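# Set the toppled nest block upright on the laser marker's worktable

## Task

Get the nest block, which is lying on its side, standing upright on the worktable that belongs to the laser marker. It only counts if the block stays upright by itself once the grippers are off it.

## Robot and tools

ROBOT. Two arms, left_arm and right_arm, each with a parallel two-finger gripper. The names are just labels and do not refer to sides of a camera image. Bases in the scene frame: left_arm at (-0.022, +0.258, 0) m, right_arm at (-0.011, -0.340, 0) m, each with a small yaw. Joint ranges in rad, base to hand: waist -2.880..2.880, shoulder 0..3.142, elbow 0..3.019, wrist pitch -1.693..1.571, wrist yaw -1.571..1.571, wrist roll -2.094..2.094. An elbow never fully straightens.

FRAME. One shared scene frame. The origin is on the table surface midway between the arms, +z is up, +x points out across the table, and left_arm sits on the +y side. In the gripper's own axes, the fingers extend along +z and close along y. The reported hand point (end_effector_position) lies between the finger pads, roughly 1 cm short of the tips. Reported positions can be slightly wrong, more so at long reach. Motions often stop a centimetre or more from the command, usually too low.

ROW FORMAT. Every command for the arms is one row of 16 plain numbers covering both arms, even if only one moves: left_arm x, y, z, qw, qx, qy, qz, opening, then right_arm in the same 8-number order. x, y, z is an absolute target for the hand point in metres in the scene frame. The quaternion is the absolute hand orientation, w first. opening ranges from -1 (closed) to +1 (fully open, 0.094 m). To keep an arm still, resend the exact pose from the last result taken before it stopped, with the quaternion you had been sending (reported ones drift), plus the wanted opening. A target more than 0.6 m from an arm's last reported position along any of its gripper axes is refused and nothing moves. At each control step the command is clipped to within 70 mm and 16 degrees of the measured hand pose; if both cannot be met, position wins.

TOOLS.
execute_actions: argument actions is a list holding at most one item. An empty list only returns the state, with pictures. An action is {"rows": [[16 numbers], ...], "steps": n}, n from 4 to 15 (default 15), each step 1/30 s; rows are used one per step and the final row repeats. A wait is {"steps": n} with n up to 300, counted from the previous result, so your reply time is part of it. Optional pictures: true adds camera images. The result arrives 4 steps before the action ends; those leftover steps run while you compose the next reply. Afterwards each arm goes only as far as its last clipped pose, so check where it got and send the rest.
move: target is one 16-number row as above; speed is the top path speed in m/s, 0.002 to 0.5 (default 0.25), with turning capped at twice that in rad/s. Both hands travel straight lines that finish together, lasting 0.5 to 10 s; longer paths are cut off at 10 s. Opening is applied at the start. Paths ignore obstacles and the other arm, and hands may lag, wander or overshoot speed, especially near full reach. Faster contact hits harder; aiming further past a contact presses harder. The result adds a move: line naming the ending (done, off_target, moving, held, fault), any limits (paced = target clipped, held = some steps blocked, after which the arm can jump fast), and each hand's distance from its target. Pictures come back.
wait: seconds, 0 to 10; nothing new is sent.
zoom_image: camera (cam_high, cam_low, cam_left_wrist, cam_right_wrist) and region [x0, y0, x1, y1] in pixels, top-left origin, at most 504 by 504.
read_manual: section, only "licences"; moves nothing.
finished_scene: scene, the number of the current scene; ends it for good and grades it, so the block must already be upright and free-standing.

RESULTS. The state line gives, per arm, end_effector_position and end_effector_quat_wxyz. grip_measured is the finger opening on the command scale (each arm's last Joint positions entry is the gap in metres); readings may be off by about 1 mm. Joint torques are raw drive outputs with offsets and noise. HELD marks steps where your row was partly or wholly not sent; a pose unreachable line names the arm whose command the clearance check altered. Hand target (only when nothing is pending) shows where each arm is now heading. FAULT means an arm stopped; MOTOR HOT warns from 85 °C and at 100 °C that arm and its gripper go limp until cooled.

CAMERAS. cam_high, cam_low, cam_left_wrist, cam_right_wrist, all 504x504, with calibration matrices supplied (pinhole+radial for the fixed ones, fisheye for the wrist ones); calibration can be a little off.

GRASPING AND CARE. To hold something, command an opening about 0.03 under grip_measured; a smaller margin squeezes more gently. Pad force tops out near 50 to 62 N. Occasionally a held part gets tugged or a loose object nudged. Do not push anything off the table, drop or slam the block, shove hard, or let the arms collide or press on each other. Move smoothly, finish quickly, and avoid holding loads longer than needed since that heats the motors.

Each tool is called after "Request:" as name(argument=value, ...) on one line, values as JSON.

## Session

Request:
execute_actions(actions=[])

Scene clock: 0.00 s of 4200.00 s.
left_arm: end_effector_position=(+0.1861, +0.0918, +0.2651) grip_measured=+1.000 end_effector_quat_wxyz=(+0.230, +0.701, +0.641, -0.210) | right_arm: end_effector_position=(-0.0324, +0.0306, +0.2637) grip_measured=+1.000 end_effector_quat_wxyz=(-0.266, +0.770, -0.533, +0.229)
Joint positions: left_arm=[-0.323  0.842  0.888 -1.405  0.602  1.297  0.094] | right_arm=[ 1.859  1.321  1.197 -1.542  0.712  0.04   0.094]
Joint velocities: left_arm=[ 0.005 -0.015 -0.007 -0.002 -0.007  0.022  0.   ] | right_arm=[ 0.005 -0.005  0.007 -0.022  0.051 -0.066  0.   ]
Joint torques (N m, as the arm reports them, + toward a larger angle): no reading
Motor temperatures (°C, as the motors report them): left_arm=[25 23 25 23 27 24] | right_arm=[27 26 27 24 23 23]
Hand target (left_arm): +0.192, +0.090, +0.279; +0.244, +0.703, +0.636, -0.202
Hand target (right_arm): -0.034, +0.036, +0.270; -0.271, +0.769, -0.535, +0.222
camera_calibration (this result's frames):
cam_left_wrist: T_world_to_cam=[[-0.995946, 0.0722795, -0.0535462, 0.19249], [0.0727828, 0.99732, -0.00750664, -0.0979869], [0.0528601, -0.0113735, -0.998537, 0.378971], [0, 0, 0, 1]] pos_world=[0.178809, 0.0881214, 0.387989]
cam_right_wrist: T_world_to_cam=[[0.691021, 0.299179, 0.658014, -0.162458], [-0.101587, -0.861093, 0.498196, -0.0984667], [0.715661, -0.41111, -0.56464, 0.306924], [0, 0, 0, 1]] pos_world=[-0.117395, 0.0899944, 0.329257]

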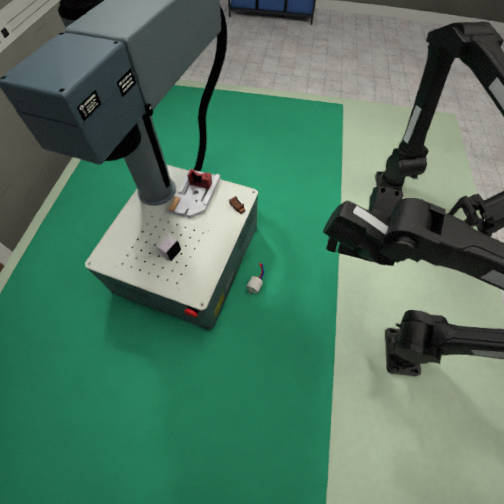

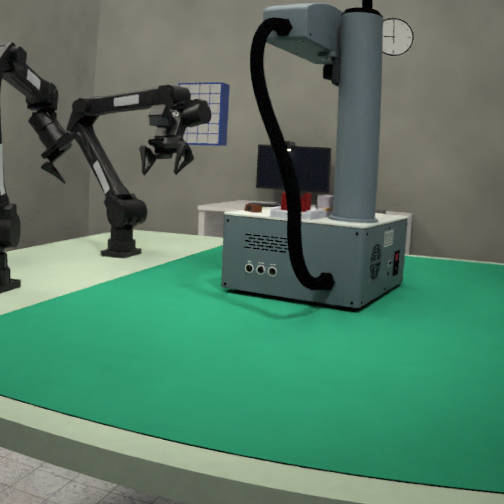

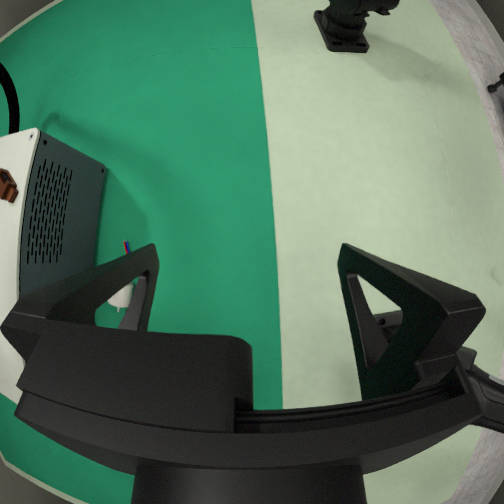

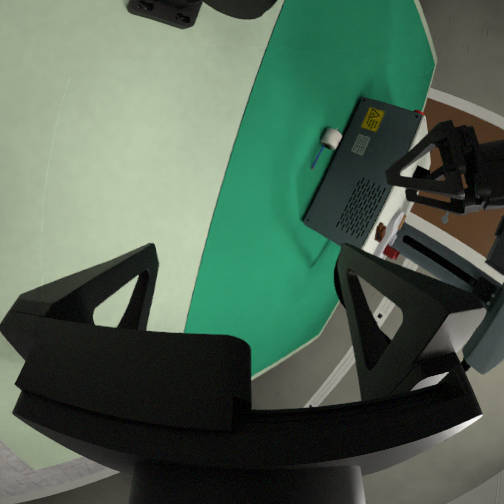

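Request:
move(target=[0.56,0.19,0.33,0.296,0.182,0.937,-0.057,1,-0.0324,0.0306,0.2637,-0.266,0.77,-0.533,0.229,1], speed=0.3)

Scene clock: 2.90 s of 4200.00 s.
left_arm: end_effector_position=(+0.5435, +0.1829, +0.2934) grip_measured=+1.000 end_effector_quat_wxyz=(+0.262, +0.196, +0.943, -0.063) | right_arm: end_effector_position=(-0.0324, +0.0306, +0.2637) grip_measured=+1.000 end_effector_quat_wxyz=(-0.266, +0.770, -0.533, +0.229)
Joint positions: left_arm=[-0.102  1.513  1.493 -1.035  0.186  0.285  0.094] | right_arm=[ 1.859  1.321  1.197 -1.542  0.712  0.04   0.094]
Joint velocities: left_arm=[-0.015  0.005 -0.007 -0.007 -0.007 -0.037  0.   ] | right_arm=[-0.005 -0.015 -0.002 -0.012  0.022 -0.037  0.   ]
Joint torques (N m, as the arm reports them, + toward a larger angle): left_arm=[  1.64 -14.15  14.86   1.48   0.12  -0.09] | right_arm=[-0.31 -9.84 10.01  0.06  0.51  0.15]
Motor temperatures (°C, as the motors report them): left_arm=[25 23 26 23 27 24] | right_arm=[27 26 28 24 23 23]
Hand target (left_arm): +0.559, +0.189, +0.325; +0.296, +0.184, +0.935, -0.057
Hand target (right_arm): -0.032, +0.031, +0.264; -0.266, +0.770, -0.533, +0.229
Off the commanded pose (left_arm): 0.041 m, 4 deg.
Off the commanded pose (right_arm): 0.000 m, 0 deg.
Kept back: nothing.
move: off_target (left_arm)
camera_calibration (this result's frames):
cam_left_wrist: T_world_to_cam=[[-0.4025, -0.91529, 0.0154222, 0.38119], [-0.912011, 0.402396, 0.0794503, 0.40386], [-0.0789259, 0.0179135, -0.99672, 0.455148], [0, 0, 0, 1]] pos_world=[0.557677, 0.178234, 0.415689]
cam_right_wrist: T_world_to_cam=[[0.691021, 0.299179, 0.658014, -0.162458], [-0.101587, -0.861093, 0.498196, -0.0984667], [0.715661, -0.41111, -0.56464, 0.306924], [0, 0, 0, 1]] pos_world=[-0.117395, 0.0899944, 0.329257]

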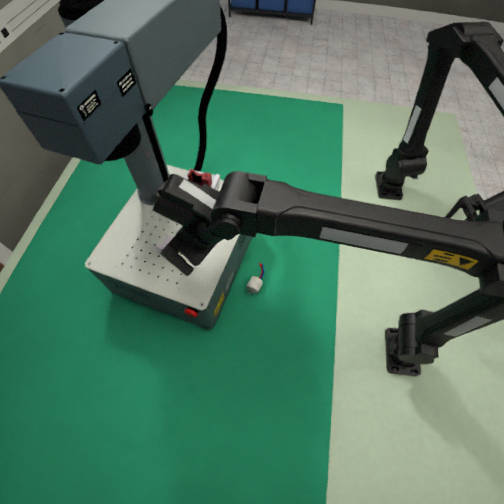

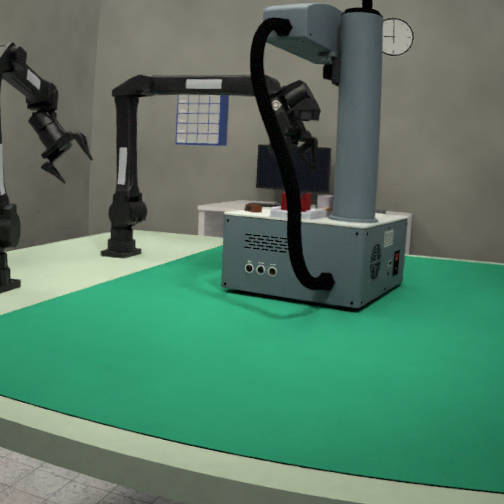

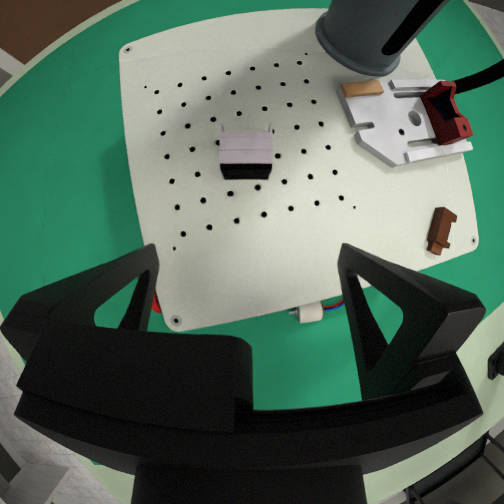

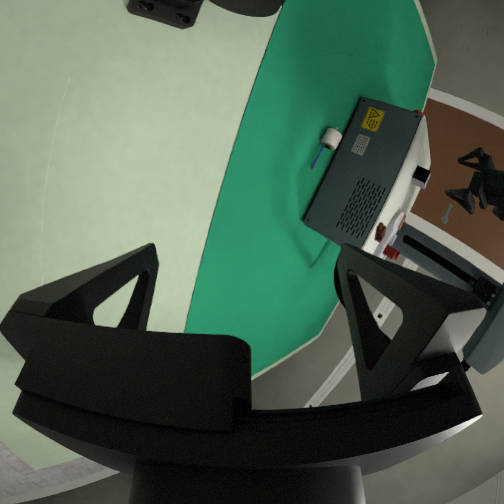

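Request:
move(target=[0.63,0.152,0.235,0.296,0.19,0.935,-0.06,0.6,-0.0324,0.0306,0.2637,-0.266,0.77,-0.533,0.229,1], speed=0.2)

Scene clock: 4.13 s of 4200.00 s.
left_arm: end_effector_position=(+0.6091, +0.1592, +0.2018) grip_measured=+0.602 end_effector_quat_wxyz=(+0.258, +0.192, +0.945, -0.061) | right_arm: end_effector_position=(-0.0324, +0.0306, +0.2637) grip_measured=+1.000 end_effector_quat_wxyz=(-0.266, +0.770, -0.533, +0.229)
Joint positions: left_arm=[-0.137  1.719  1.506 -0.844  0.162  0.248  0.075] | right_arm=[ 1.859  1.321  1.197 -1.542  0.712  0.04   0.094]
Joint velocities: left_arm=[ 0.015  0.005 -0.012 -0.007  0.081  0.007 -0.001] | right_arm=[-0.015 -0.015  0.002 -0.007  0.037  0.037  0.   ]
Joint torques (N m, as the arm reports them, + toward a larger angle): left_arm=[  0.14 -17.61  14.15   2.04   0.16  -0.11] | right_arm=[-0.37 -9.81 10.    0.06  0.52  0.14]
Motor temperatures (°C, as the motors report them): left_arm=[25 23 27 23 27 24] | right_arm=[27 26 28 24 23 23]
Hand target (left_arm): +0.627, +0.152, +0.235; +0.296, +0.191, +0.934, -0.060
Hand target (right_arm): -0.032, +0.031, +0.264; -0.266, +0.770, -0.533, +0.229
Off the commanded pose (left_arm): 0.040 m, 5 deg.
Off the commanded pose (right_arm): 0.000 m, 0 deg.
Kept back: nothing.
move: off_target (left_arm)
camera_calibration (this result's frames):
cam_left_wrist: T_world_to_cam=[[-0.394851, -0.918622, 0.0150573, 0.383306], [-0.914606, 0.394573, 0.0883634, 0.481582], [-0.0871138, 0.0211188, -0.995974, 0.373747], [0, 0, 0, 1]] pos_world=[0.624365, 0.154201, 0.323916]
cam_right_wrist: T_world_to_cam=[[0.691021, 0.299179, 0.658014, -0.162458], [-0.101587, -0.861093, 0.498196, -0.0984667], [0.715661, -0.41111, -0.56464, 0.306924], [0, 0, 0, 1]] pos_world=[-0.117395, 0.0899944, 0.329257]

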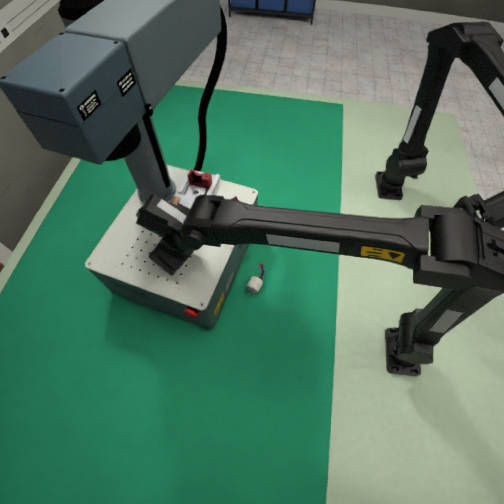

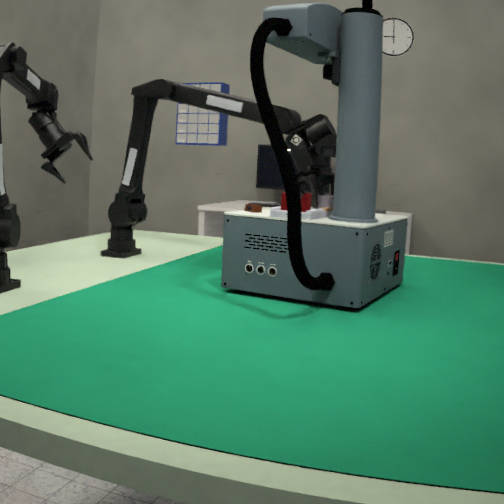

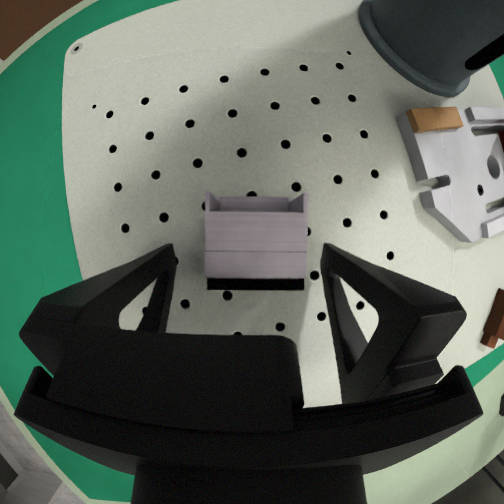

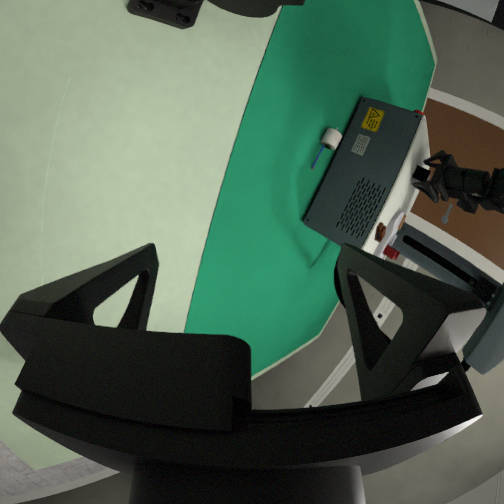

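Request:
execute_actions(actions=[{"rows":[[0.62,0.154,0.22,0.275,0.19,0.94,-0.06,-0.2,-0.0324,0.0306,0.2637,-0.266,0.77,-0.533,0.229,1]]}])

Request:
move(target=[0.57,0.19,0.3,0.275,0.19,0.94,-0.06,-0.2,-0.0324,0.0306,0.2637,-0.266,0.77,-0.533,0.229,1])

Scene clock: 4.60 s of 4200.00 s.
left_arm: end_effector_position=(+0.6091, +0.1592, +0.2018) grip_measured=-0.165 end_effector_quat_wxyz=(+0.258, +0.192, +0.945, -0.061) | right_arm: end_effector_position=(-0.0324, +0.0306, +0.2637) grip_measured=+1.000 end_effector_quat_wxyz=(-0.266, +0.770, -0.533, +0.229)
Joint positions: left_arm=[-0.137  1.719  1.506 -0.844  0.162  0.247  0.039] | right_arm=[ 1.859  1.321  1.197 -1.542  0.712  0.04   0.094]
Joint velocities: left_arm=[-0.005 -0.005 -0.002 -0.022  0.007  0.022  0.   ] | right_arm=[-0.015 -0.005 -0.012 -0.012 -0.051  0.037  0.   ]
Joint torques (N m, as the arm reports them, + toward a larger angle): left_arm=[ -0.25 -17.4   12.85   1.     0.09  -0.04] | right_arm=[-0.34 -9.83 10.01  0.07  0.52  0.14]
Motor temperatures (°C, as the motors report them): left_arm=[25 23 27 23 27 24] | right_arm=[27 26 28 24 23 23]
Steps of this call (steps 1 to 3: nothing new was sent; steps 4 to 14: the first 11 steps of this action). Readings (end_effector_position):
4: left_arm (+0.6091, +0.1592, +0.2018) | right_arm (-0.0324, +0.0306, +0.2637)
5: left_arm (+0.6091, +0.1592, +0.2018) | right_arm (-0.0324, +0.0306, +0.2637)
7: left_arm (+0.6091, +0.1592, +0.2018) | right_arm (-0.0324, +0.0306, +0.2637)
11: left_arm (+0.6091, +0.1592, +0.2018) | right_arm (-0.0324, +0.0306, +0.2637)
14: the state above

Scene clock: 5.87 s of 4200.00 s.
left_arm: end_effector_position=(+0.5601, +0.1876, +0.2733) grip_measured=-0.165 end_effector_quat_wxyz=(+0.255, +0.186, +0.947, -0.063) | right_arm: end_effector_position=(-0.0324, +0.0306, +0.2637) grip_measured=+1.000 end_effector_quat_wxyz=(-0.266, +0.770, -0.533, +0.229)
Joint positions: left_arm=[-0.092  1.565  1.504 -1.01   0.186  0.275  0.039] | right_arm=[ 1.859  1.321  1.197 -1.542  0.712  0.04   0.094]
Joint velocities: left_arm=[-0.005  0.005  0.007 -0.012 -0.007 -0.037  0.001] | right_arm=[-0.015 -0.005 -0.022 -0.027 -0.066 -0.037  0.   ]
Joint torques (N m, as the arm reports them, + toward a larger angle): left_arm=[  1.52 -15.68  14.6    0.18   0.36   0.14] | right_arm=[-0.38 -9.75 10.02  0.06  0.51  0.14]
Motor temperatures (°C, as the motors report them): left_arm=[25 24 27 23 27 24] | right_arm=[27 26 28 24 23 23]
Hand target (left_arm): +0.570, +0.190, +0.300; +0.276, +0.190, +0.940, -0.060
Hand target (right_arm): -0.032, +0.031, +0.264; -0.266, +0.770, -0.533, +0.229
Off your previous action's commanded pose (left_arm): 0.022 m, 2 deg at its last step (step 4 of this call).
Off your previous action's commanded pose (right_arm): 0.000 m, 0 deg at its last step (step 4 of this call).
Off the commanded pose (left_arm): 0.029 m, 3 deg.
Off the commanded pose (right_arm): 0.000 m, 0 deg.
Kept back: nothing.
move: off_target (left_arm)
camera_calibration (this result's frames):
cam_left_wrist: T_world_to_cam=[[-0.38457, -0.922758, 0.024956, 0.381268], [-0.91807, 0.385154, 0.0938288, 0.421462], [-0.0961933, 0.0131724, -0.995276, 0.446509], [0, 0, 0, 1]] pos_world=[0.576507, 0.183609, 0.395339]
cam_right_wrist: T_world_to_cam=[[0.691021, 0.299179, 0.658014, -0.162458], [-0.101587, -0.861093, 0.498196, -0.0984667], [0.715661, -0.41111, -0.56464, 0.306924], [0, 0, 0, 1]] pos_world=[-0.117395, 0.0899944, 0.329257]

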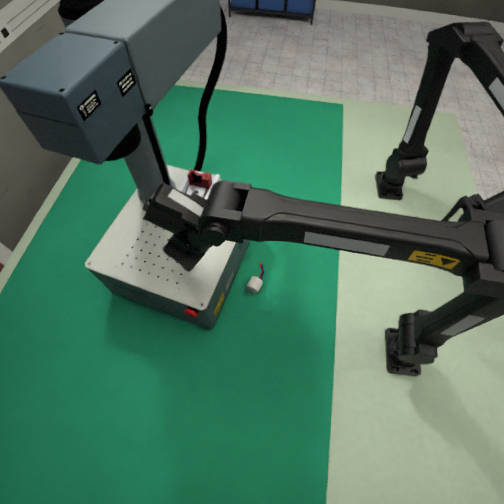

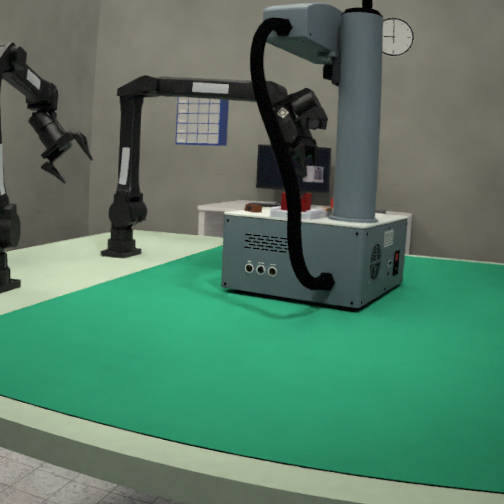

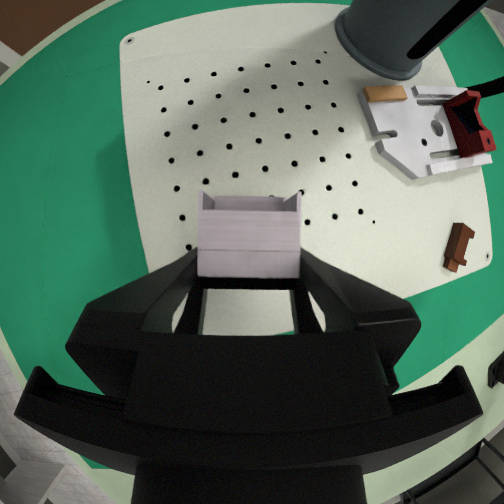

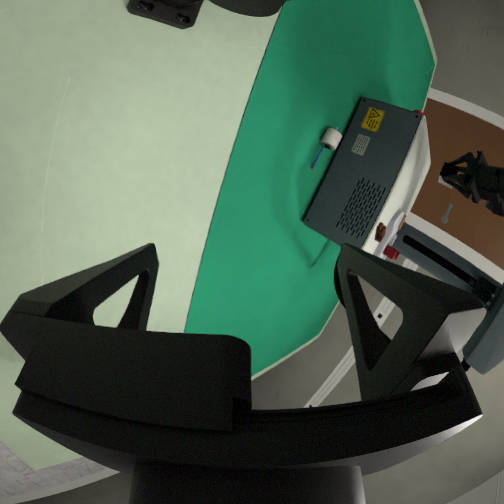

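Request:
move(target=[0.42,0.4,0.25,0.266,-0.249,0.929,0.071,-0.2,-0.0324,0.0306,0.2637,-0.266,0.77,-0.533,0.229,1], speed=0.35)

Request:
move(target=[0.342,0.468,0.045,0.266,-0.249,0.929,0.071,-0.2,-0.0324,0.0306,0.2637,-0.266,0.77,-0.533,0.229,1])

Request:
move(target=[0.342,0.468,0.02,0.266,-0.249,0.929,0.071,-0.2,-0.0324,0.0306,0.2637,-0.266,0.77,-0.533,0.229,1], speed=0.04)

Scene clock: 7.93 s of 4200.00 s.
left_arm: end_effector_position=(+0.4147, +0.3964, +0.2334) grip_measured=-0.165 end_effector_quat_wxyz=(+0.237, -0.240, +0.939, +0.068) | right_arm: end_effector_position=(-0.0324, +0.0306, +0.2637) grip_measured=+1.000 end_effector_quat_wxyz=(-0.266, +0.770, -0.533, +0.229)
Joint positions: left_arm=[ 0.234  1.25   1.088 -0.926 -0.128 -0.207  0.039] | right_arm=[ 1.859  1.321  1.197 -1.542  0.712  0.04   0.094]
Joint velocities: left_arm=[-0.005  0.005 -0.002  0.007  0.022 -0.022  0.   ] | right_arm=[-0.005 -0.015 -0.012 -0.012 -0.081  0.007  0.   ]
Joint torques (N m, as the arm reports them, + toward a larger angle): left_arm=[  0.84 -11.64  10.79   2.29  -0.11  -0.1 ] | right_arm=[-0.35 -9.81 10.02  0.06  0.52  0.15]
Motor temperatures (°C, as the motors report them): left_arm=[25 24 28 23 27 24] | right_arm=[27 26 29 24 23 23]
Hand target (left_arm): +0.421, +0.401, +0.251; +0.266, -0.249, +0.929, +0.069
Hand target (right_arm): -0.032, +0.031, +0.264; -0.266, +0.770, -0.533, +0.229
Off the commanded pose (left_arm): 0.018 m, 4 deg.
Off the commanded pose (right_arm): 0.000 m, 0 deg.
Kept back: nothing.
move: off_target (left_arm)
camera_calibration (this result's frames):
cam_left_wrist: T_world_to_cam=[[0.481824, -0.876137, -0.0151652, 0.150555], [-0.868404, -0.479741, 0.125388, 0.526123], [-0.117132, -0.0472451, -0.991992, 0.421862], [0, 0, 0, 1]] pos_world=[0.43376, 0.404241, 0.354798]
cam_right_wrist: T_world_to_cam=[[0.691021, 0.299179, 0.658014, -0.162458], [-0.101587, -0.861093, 0.498196, -0.0984667], [0.715661, -0.41111, -0.56464, 0.306924], [0, 0, 0, 1]] pos_world=[-0.117395, 0.0899944, 0.329257]

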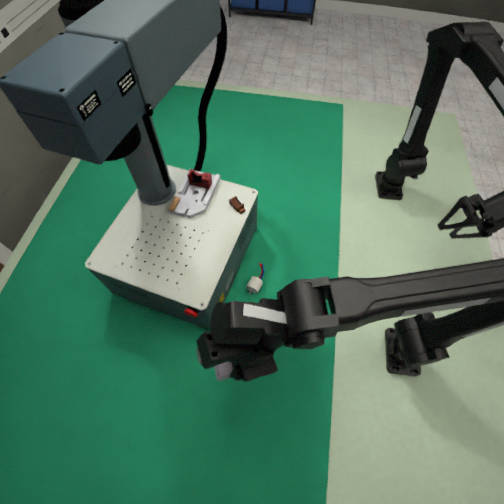

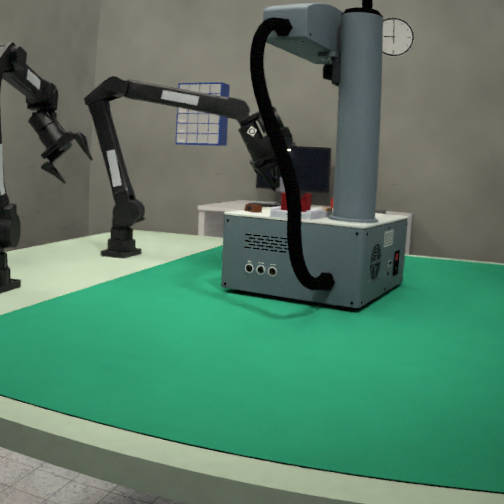

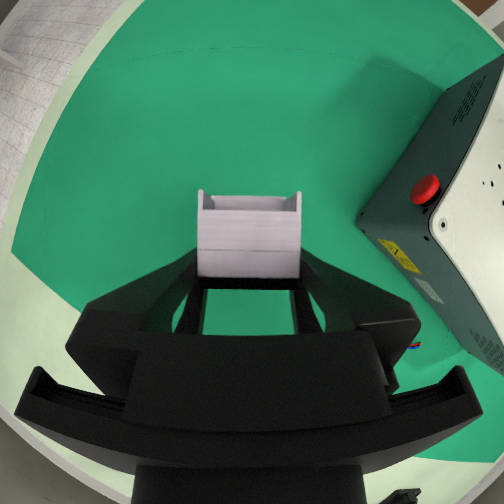

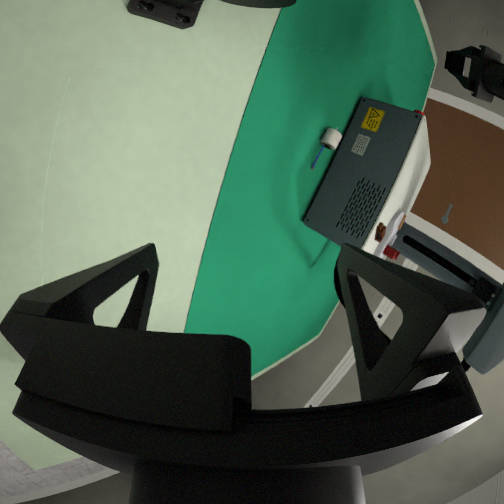

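Scene clock: 9.33 s of 4200.00 s.
left_arm: end_effector_position=(+0.3284, +0.4579, +0.0297) grip_measured=-0.165 end_effector_quat_wxyz=(+0.240, -0.255, +0.935, +0.061) | right_arm: end_effector_position=(-0.0324, +0.0306, +0.2637) grip_measured=+1.000 end_effector_quat_wxyz=(-0.266, +0.770, -0.533, +0.229)
Joint positions: left_arm=[ 0.495  1.376  0.592 -0.287  0.002 -0.012  0.039] | right_arm=[ 1.859  1.321  1.197 -1.542  0.712  0.04   0.094]
Joint velocities: left_arm=[-0.015 -0.005 -0.002 -0.007 -0.037  0.051  0.   ] | right_arm=[-0.005 -0.005 -0.002 -0.037 -0.007 -0.095  0.   ]
Joint torques (N m, as the arm reports them, + toward a larger angle): left_arm=[  1.48 -10.15   8.93   2.25   0.25   0.12] | right_arm=[-0.3  -9.8  10.01  0.06  0.52  0.14]
Motor temperatures (°C, as the motors report them): left_arm=[25 24 28 23 27 24] | right_arm=[27 26 29 24 23 23]
Hand target (left_arm): +0.341, +0.468, +0.045; +0.267, -0.249, +0.928, +0.070
Hand target (right_arm): -0.032, +0.031, +0.264; -0.266, +0.770, -0.533, +0.229
Off the commanded pose (left_arm): 0.023 m, 3 deg.
Off the commanded pose (right_arm): 0.000 m, 0 deg.
Kept back: nothing.
move: off_target (left_arm)
camera_calibration (this result's frames):
cam_left_wrist: T_world_to_cam=[[0.505528, -0.862784, 0.00678837, 0.2284], [-0.856559, -0.500904, 0.124104, 0.512144], [-0.103675, -0.0685526, -0.992246, 0.217986], [0, 0, 0, 1]] pos_world=[0.345819, 0.468538, 0.151186]
cam_right_wrist: T_world_to_cam=[[0.691021, 0.299179, 0.658014, -0.162458], [-0.101587, -0.861093, 0.498196, -0.0984667], [0.715661, -0.41111, -0.56464, 0.306924], [0, 0, 0, 1]] pos_world=[-0.117395, 0.0899944, 0.329257]

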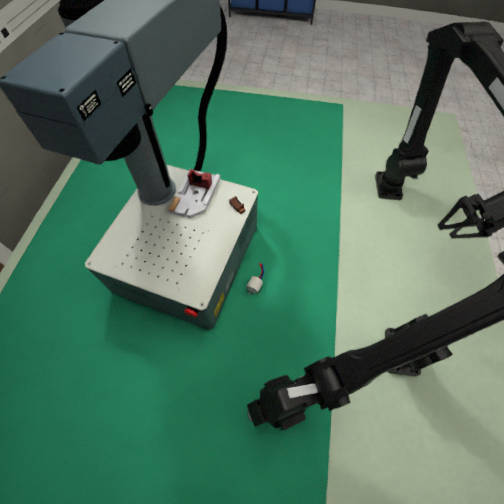

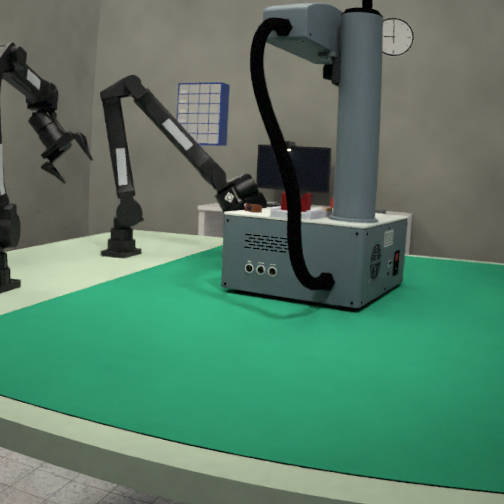

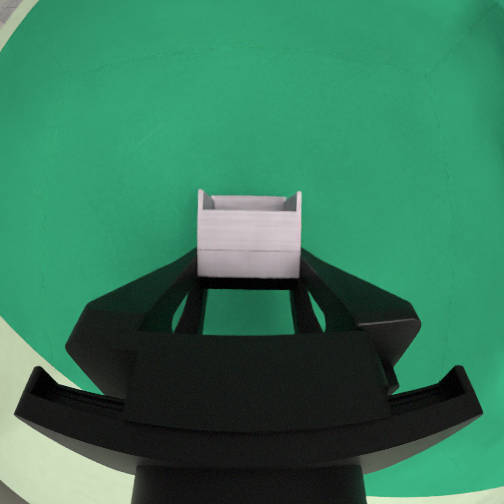

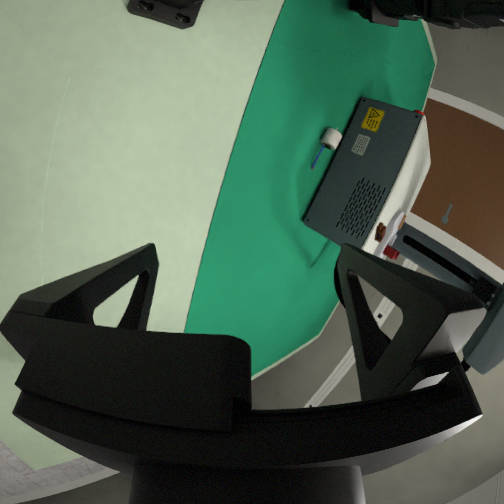

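Scene clock: 10.30 s of 4200.00 s.
left_arm: end_effector_position=(+0.3355, +0.4620, +0.0201) grip_measured=-0.165 end_effector_quat_wxyz=(+0.255, -0.253, +0.931, +0.066) | right_arm: end_effector_position=(-0.0324, +0.0306, +0.2637) grip_measured=+1.000 end_effector_quat_wxyz=(-0.266, +0.770, -0.533, +0.229)
Joint positions: left_arm=[ 0.495  1.415  0.58  -0.201  0.002 -0.01   0.039] | right_arm=[ 1.859  1.321  1.197 -1.542  0.712  0.04   0.094]
Joint velocities: left_arm=[-0.015 -0.005 -0.007 -0.002 -0.051 -0.007 -0.   ] | right_arm=[-0.015 -0.015 -0.017  0.007  0.081 -0.066  0.   ]
Joint torques (N m, as the arm reports them, + toward a larger angle): left_arm=[ 1.11 -8.23  7.51  2.61  0.06  0.14] | right_arm=[-0.33 -9.82 10.01  0.05  0.52  0.14]
Motor temperatures (°C, as the motors report them): left_arm=[25 24 28 23 27 24] | right_arm=[27 26 29 24 23 23]
Hand target (left_arm): +0.342, +0.468, +0.020; +0.266, -0.249, +0.929, +0.071
Hand target (right_arm): -0.032, +0.031, +0.264; -0.266, +0.770, -0.533, +0.229
Off the commanded pose (left_arm): 0.009 m, 1 deg.
Off the commanded pose (right_arm): 0.000 m, 0 deg.
Kept back: nothing.
move: done
camera_calibration (this result's frames):
cam_left_wrist: T_world_to_cam=[[0.504193, -0.863568, 0.00629144, 0.229217], [-0.86034, -0.50165, 0.0903425, 0.523738], [-0.0748608, -0.0509628, -0.995891, 0.19177], [0, 0, 0, 1]] pos_world=[0.34938, 0.470451, 0.142224]
cam_right_wrist: T_world_to_cam=[[0.691021, 0.299179, 0.658014, -0.162458], [-0.101587, -0.861093, 0.498196, -0.0984667], [0.715661, -0.41111, -0.56464, 0.306924], [0, 0, 0, 1]] pos_world=[-0.117395, 0.0899944, 0.329257]

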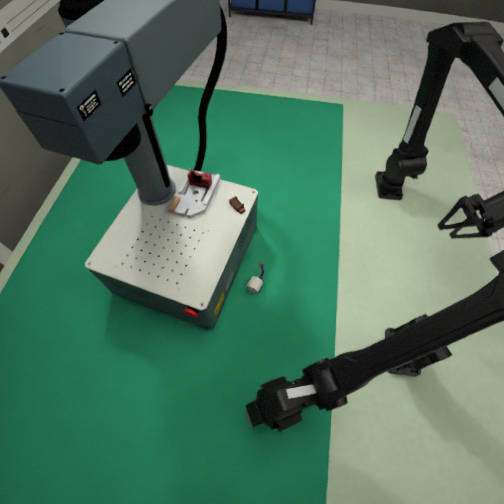

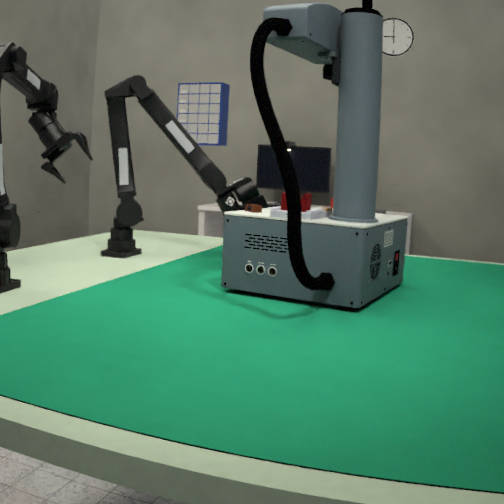

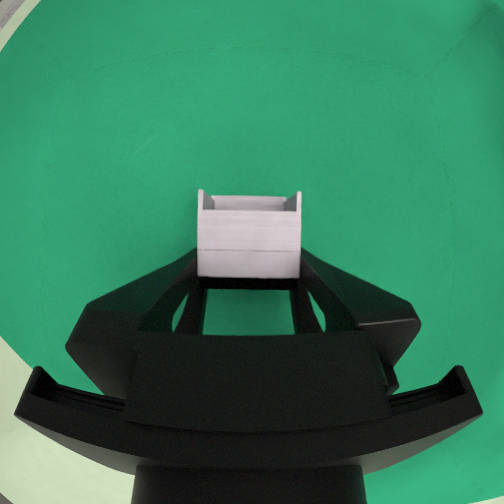

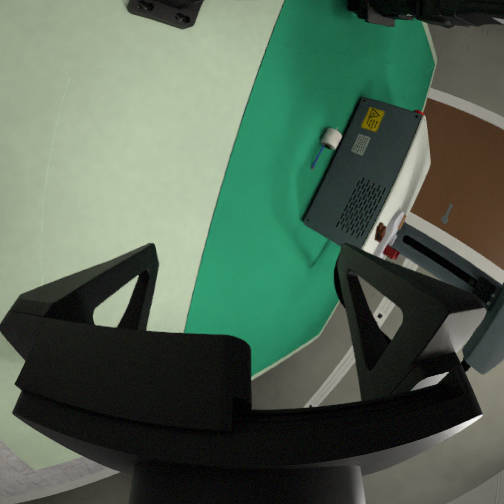

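Request:
execute_actions(actions=[{"rows":[[0.342,0.468,0.022,0.266,-0.249,0.929,0.071,0.4,-0.0324,0.0306,0.2637,-0.266,0.77,-0.533,0.229,1]],"steps":8}])

Request:
move(target=[0.36,0.478,0.075,0.266,-0.249,0.929,0.071,0.4,-0.0324,0.0306,0.2637,-0.266,0.77,-0.533,0.229,1])

Request:
move(target=[0.368,0.481,0.04,-0.234,-0.251,0.937,-0.063,0.4,-0.0324,0.0306,0.2637,-0.266,0.77,-0.533,0.229,1])

Scene clock: 10.57 s of 4200.00 s.
left_arm: end_effector_position=(+0.3356, +0.4620, +0.0192) grip_measured=+0.391 end_effector_quat_wxyz=(+0.255, -0.253, +0.931, +0.066) | right_arm: end_effector_position=(-0.0324, +0.0306, +0.2637) grip_measured=+1.000 end_effector_quat_wxyz=(-0.266, +0.770, -0.533, +0.229)
Joint positions: left_arm=[ 0.495  1.419  0.58  -0.199  0.002 -0.01   0.065] | right_arm=[ 1.859  1.321  1.197 -1.542  0.712  0.04   0.094]
Joint velocities: left_arm=[ 0.005  0.024 -0.007  0.002 -0.037 -0.022  0.013] | right_arm=[-0.015 -0.005  0.012 -0.007  0.022 -0.037  0.   ]
Joint torques (N m, as the arm reports them, + toward a larger angle): left_arm=[ 1.05 -8.66  7.67  2.19  0.09  0.14] | right_arm=[-0.33 -9.78 10.01  0.06  0.51  0.14]
Motor temperatures (°C, as the motors report them): left_arm=[25 24 28 23 27 24] | right_arm=[27 26 29 24 23 23]
Steps of this call (steps 1 to 4: nothing new was sent; steps 5 to 8: the first 4 steps of this action). Readings (end_effector_position):
5: left_arm (+0.3356, +0.4620, +0.0202) | right_arm (-0.0324, +0.0306, +0.2637)
6: left_arm (+0.3357, +0.4621, +0.0199) | right_arm (-0.0324, +0.0306, +0.2637)
8: the state above

Scene clock: 11.60 s of 4200.00 s.
left_arm: end_effector_position=(+0.3503, +0.4705, +0.0613) grip_measured=+0.397 end_effector_quat_wxyz=(+0.257, -0.253, +0.930, +0.066) | right_arm: end_effector_position=(-0.0324, +0.0306, +0.2637) grip_measured=+1.000 end_effector_quat_wxyz=(-0.266, +0.770, -0.533, +0.229)
Joint positions: left_arm=[ 0.495  1.356  0.669 -0.345  0.002 -0.01   0.066] | right_arm=[ 1.859  1.321  1.197 -1.542  0.712  0.04   0.094]
Joint velocities: left_arm=[-0.034 -0.015 -0.007  0.007 -0.051  0.007  0.   ] | right_arm=[-0.005  0.005 -0.012 -0.002 -0.007  0.022  0.   ]
Joint torques (N m, as the arm reports them, + toward a larger angle): left_arm=[  0.77 -10.07  10.77   0.21   0.05   0.14] | right_arm=[-0.34 -9.79 10.    0.06  0.52  0.14]
Motor temperatures (°C, as the motors report them): left_arm=[25 24 28 23 27 24] | right_arm=[27 26 29 24 23 23]
Hand target (left_arm): +0.360, +0.478, +0.075; +0.266, -0.249, +0.929, +0.071
Hand target (right_arm): -0.032, +0.031, +0.264; -0.266, +0.770, -0.533, +0.229
Off your previous action's commanded pose (left_arm): 0.010 m, 2 deg at its last step (step 4 of this call).
Off your previous action's commanded pose (right_arm): 0.000 m, 0 deg at its last step (step 4 of this call).
Off the commanded pose (left_arm): 0.018 m, 1 deg.
Off the commanded pose (right_arm): 0.000 m, 0 deg.
Kept back: nothing.
move: off_target (left_arm)
camera_calibration (this result's frames):
cam_left_wrist: T_world_to_cam=[[0.503889, -0.863746, 0.00612196, 0.229042], [-0.860789, -0.501551, 0.0865408, 0.537333], [-0.0716789, -0.0488767, -0.996229, 0.232256], [0, 0, 0, 1]] pos_world=[0.363766, 0.478686, 0.183477]
cam_right_wrist: T_world_to_cam=[[0.691021, 0.299179, 0.658014, -0.162458], [-0.101587, -0.861093, 0.498196, -0.0984667], [0.715661, -0.41111, -0.56464, 0.306924], [0, 0, 0, 1]] pos_world=[-0.117395, 0.0899944, 0.329257]

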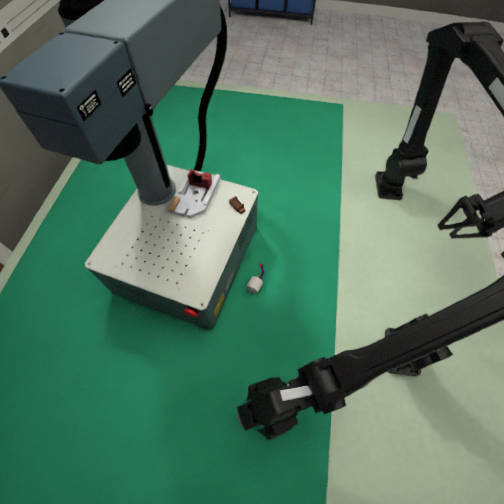

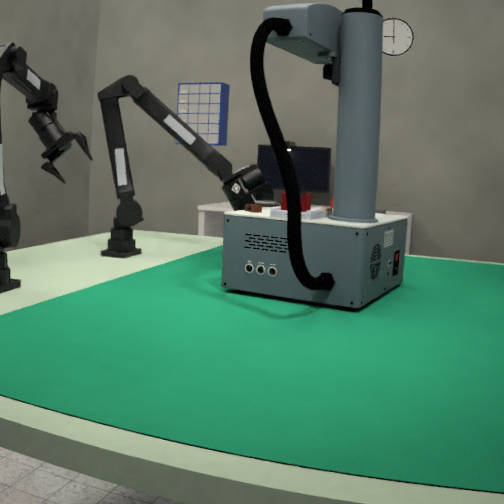

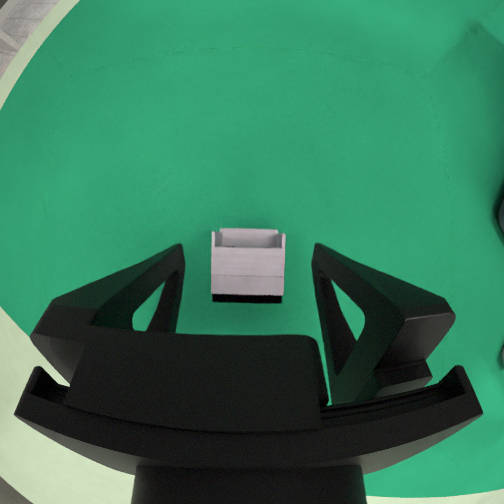

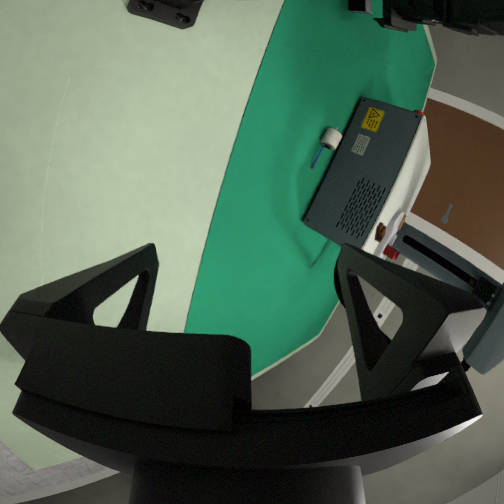

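Scene clock: 14.07 s of 4200.00 s.
left_arm: end_effector_position=(+0.3562, +0.4729, +0.0297) grip_measured=+0.397 end_effector_quat_wxyz=(-0.244, -0.255, +0.933, -0.067) | right_arm: end_effector_position=(-0.0324, +0.0306, +0.2637) grip_measured=+1.000 end_effector_quat_wxyz=(-0.266, +0.770, -0.533, +0.229)
Joint positions: left_arm=[ 0.495  1.979  1.405 -1.508  0.007 -0.01   0.066] | right_arm=[ 1.859  1.321  1.197 -1.542  0.712  0.04   0.094]
Joint velocities: left_arm=[ 0.005 -0.005  0.002  0.002  0.007  0.022 -0.   ] | right_arm=[-0.005  0.005 -0.007  0.007 -0.022  0.022  0.   ]
Joint torques (N m, as the arm reports them, + toward a larger angle): left_arm=[  0.82 -17.5   10.26  -2.22   0.26   0.05] | right_arm=[-0.31 -9.84 10.01  0.07  0.51  0.15]
Motor temperatures (°C, as the motors report them): left_arm=[25 24 28 23 27 24] | right_arm=[27 26 30 24 23 23]
Hand target (left_arm): +0.367, +0.480, +0.041; -0.233, -0.257, +0.936, -0.067
Hand target (right_arm): -0.032, +0.031, +0.264; -0.266, +0.770, -0.533, +0.229
Off the commanded pose (left_arm): 0.018 m, 1 deg.
Off the commanded pose (right_arm): 0.000 m, 0 deg.
Kept back: nothing.
move: off_target (left_arm)
camera_calibration (this result's frames):
cam_left_wrist: T_world_to_cam=[[0.507777, -0.861487, 0.00178634, 0.226018], [-0.36422, -0.212798, 0.906676, 0.20858], [-0.780709, -0.46104, -0.421825, 0.631699], [0, 0, 0, 1]] pos_world=[0.454376, 0.530335, 0.0769483]
cam_right_wrist: T_world_to_cam=[[0.691021, 0.299179, 0.658014, -0.162458], [-0.101587, -0.861093, 0.498196, -0.0984667], [0.715661, -0.41111, -0.56464, 0.306924], [0, 0, 0, 1]] pos_world=[-0.117395, 0.0899944, 0.329257]

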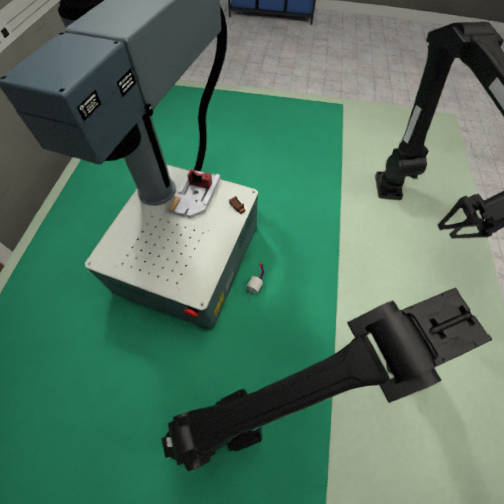

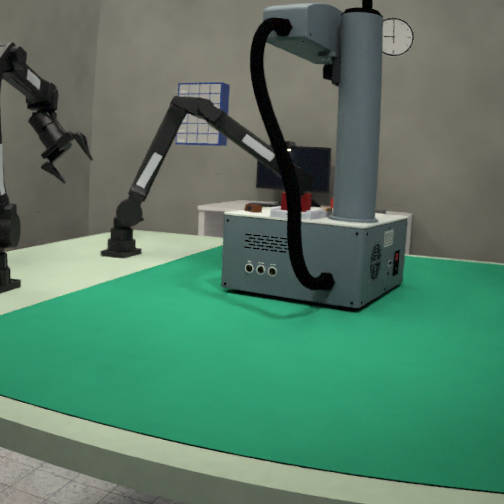

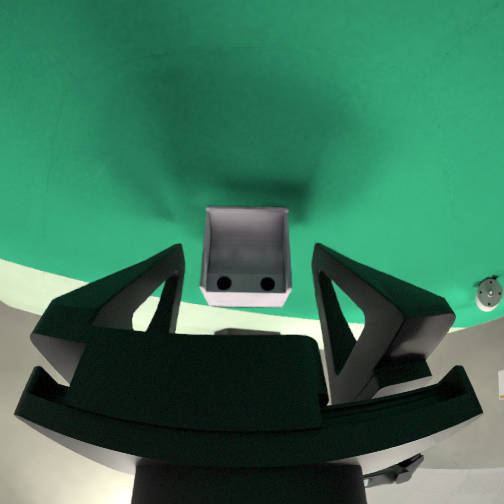

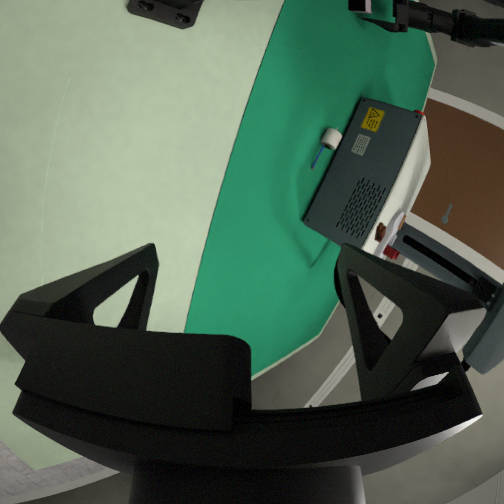

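Request:
execute_actions(actions=[{"rows":[[0.358,0.475,0.032,-0.258,-0.25,0.931,-0.069,0.4,-0.0324,0.0306,0.2637,-0.266,0.77,-0.533,0.229,1]]}])

Request:
execute_actions(actions=[{"rows":[[0.358,0.475,0.032,-0.258,-0.25,0.931,-0.069,-0.2,-0.0324,0.0306,0.2637,-0.266,0.77,-0.533,0.229,1]],"steps":12}], pictures=true)

Scene clock: 14.63 s of 4200.00 s.
left_arm: end_effector_position=(+0.3512, +0.4705, +0.0254) grip_measured=+0.397 end_effector_quat_wxyz=(-0.260, -0.253, +0.929, -0.070) | right_arm: end_effector_position=(-0.0324, +0.0306, +0.2637) grip_measured=+1.000 end_effector_quat_wxyz=(-0.266, +0.770, -0.533, +0.229)
Joint positions: left_arm=[ 0.495  1.995  1.405 -1.527  0.004 -0.01   0.066] | right_arm=[ 1.859  1.321  1.197 -1.542  0.712  0.04   0.094]
Joint velocities: left_arm=[-0.005 -0.005 -0.002 -0.002  0.081 -0.007 -0.   ] | right_arm=[-0.005  0.005  0.007 -0.017  0.007 -0.051  0.   ]
Joint torques (N m, as the arm reports them, + toward a larger angle): left_arm=[  0.8  -16.82   9.08  -2.4   -0.04   0.1 ] | right_arm=[-0.36 -9.8  10.02  0.06  0.52  0.15]
Motor temperatures (°C, as the motors report them): left_arm=[25 24 28 23 27 24] | right_arm=[27 26 30 24 23 23]
Steps of this call (steps 1 to 6: nothing new was sent; steps 7 to 17: the first 11 steps of this action). Readings (end_effector_position):
7: left_arm (+0.3553, +0.4726, +0.0296) | right_arm (-0.0324, +0.0306, +0.2637)
8: left_arm (+0.3542, +0.4721, +0.0298) | right_arm (-0.0324, +0.0306, +0.2637)
10: left_arm (+0.3524, +0.4712, +0.0288) | right_arm (-0.0324, +0.0306, +0.2637)
14: left_arm (+0.3513, +0.4706, +0.0259) | right_arm (-0.0324, +0.0306, +0.2637)
17: the state above

Scene clock: 15.03 s of 4200.00 s.
left_arm: end_effector_position=(+0.3509, +0.4708, +0.0254) grip_measured=-0.162 end_effector_quat_wxyz=(-0.260, -0.253, +0.929, -0.069) | right_arm: end_effector_position=(-0.0324, +0.0306, +0.2637) grip_measured=+1.000 end_effector_quat_wxyz=(-0.266, +0.770, -0.533, +0.229)
Joint positions: left_arm=[ 0.495  1.995  1.405 -1.527  0.002 -0.01   0.039] | right_arm=[ 1.859  1.321  1.197 -1.542  0.712  0.04   0.094]
Joint velocities: left_arm=[ 0.005 -0.005  0.007  0.002  0.007 -0.007 -0.001] | right_arm=[-0.005 -0.015 -0.002  0.007  0.022 -0.037  0.   ]
Joint torques (N m, as the arm reports them, + toward a larger angle): left_arm=[  0.89 -17.34   9.29  -2.33   0.1    0.08] | right_arm=[-0.35 -9.8  10.02  0.07  0.52  0.14]
Motor temperatures (°C, as the motors report them): left_arm=[25 24 28 23 27 24] | right_arm=[27 26 30 24 23 23]
Off your previous action's commanded pose (left_arm): 0.011 m, 1 deg at its last step (step 4 of this call).
Off your previous action's commanded pose (right_arm): 0.000 m, 0 deg at its last step (step 4 of this call).
Steps of this call (steps 1 to 4: the last 4 steps of your previous action; steps 5 to 12: the first 8 steps of this action). Readings (end_effector_position):
5: left_arm (+0.3512, +0.4705, +0.0254) | right_arm (-0.0324, +0.0306, +0.2637)
6: left_arm (+0.3512, +0.4705, +0.0254) | right_arm (-0.0324, +0.0306, +0.2637)
8: left_arm (+0.3509, +0.4708, +0.0254) | right_arm (-0.0324, +0.0306, +0.2637)
12: the state above
camera_calibration (this result's frames):
cam_left_wrist: T_world_to_cam=[[0.505776, -0.862661, -0.00250762, 0.228238], [-0.335392, -0.199316, 0.920753, 0.19325], [-0.794797, -0.464854, -0.390139, 0.63075], [0, 0, 0, 1]] pos_world=[0.450696, 0.528617, 0.0687169]
cam_right_wrist: T_world_to_cam=[[0.691021, 0.299179, 0.658014, -0.162458], [-0.101587, -0.861093, 0.498196, -0.0984667], [0.715661, -0.41111, -0.56464, 0.306924], [0, 0, 0, 1]] pos_world=[-0.117395, 0.0899944, 0.329257]

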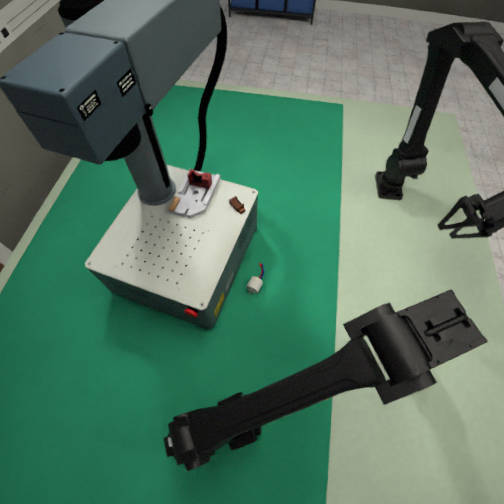

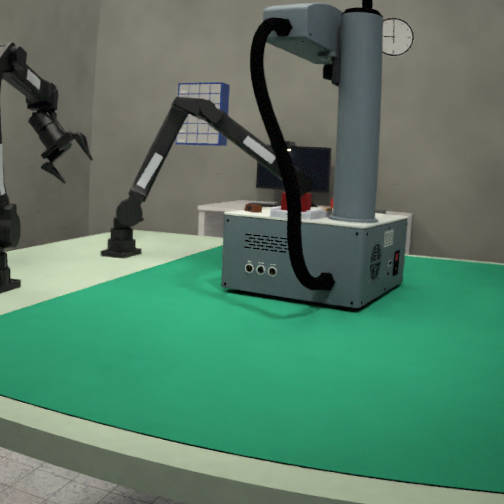

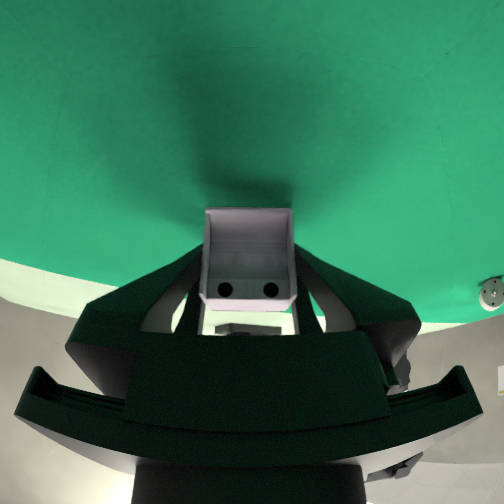

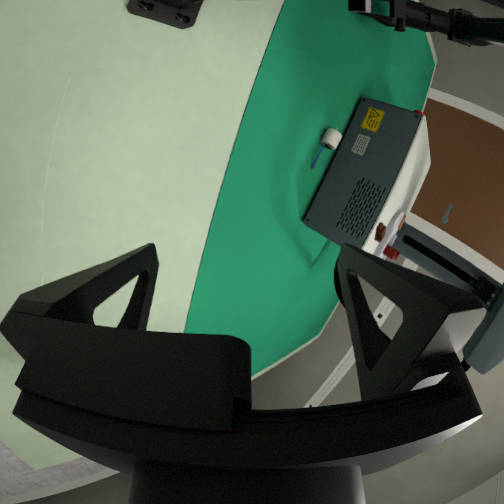

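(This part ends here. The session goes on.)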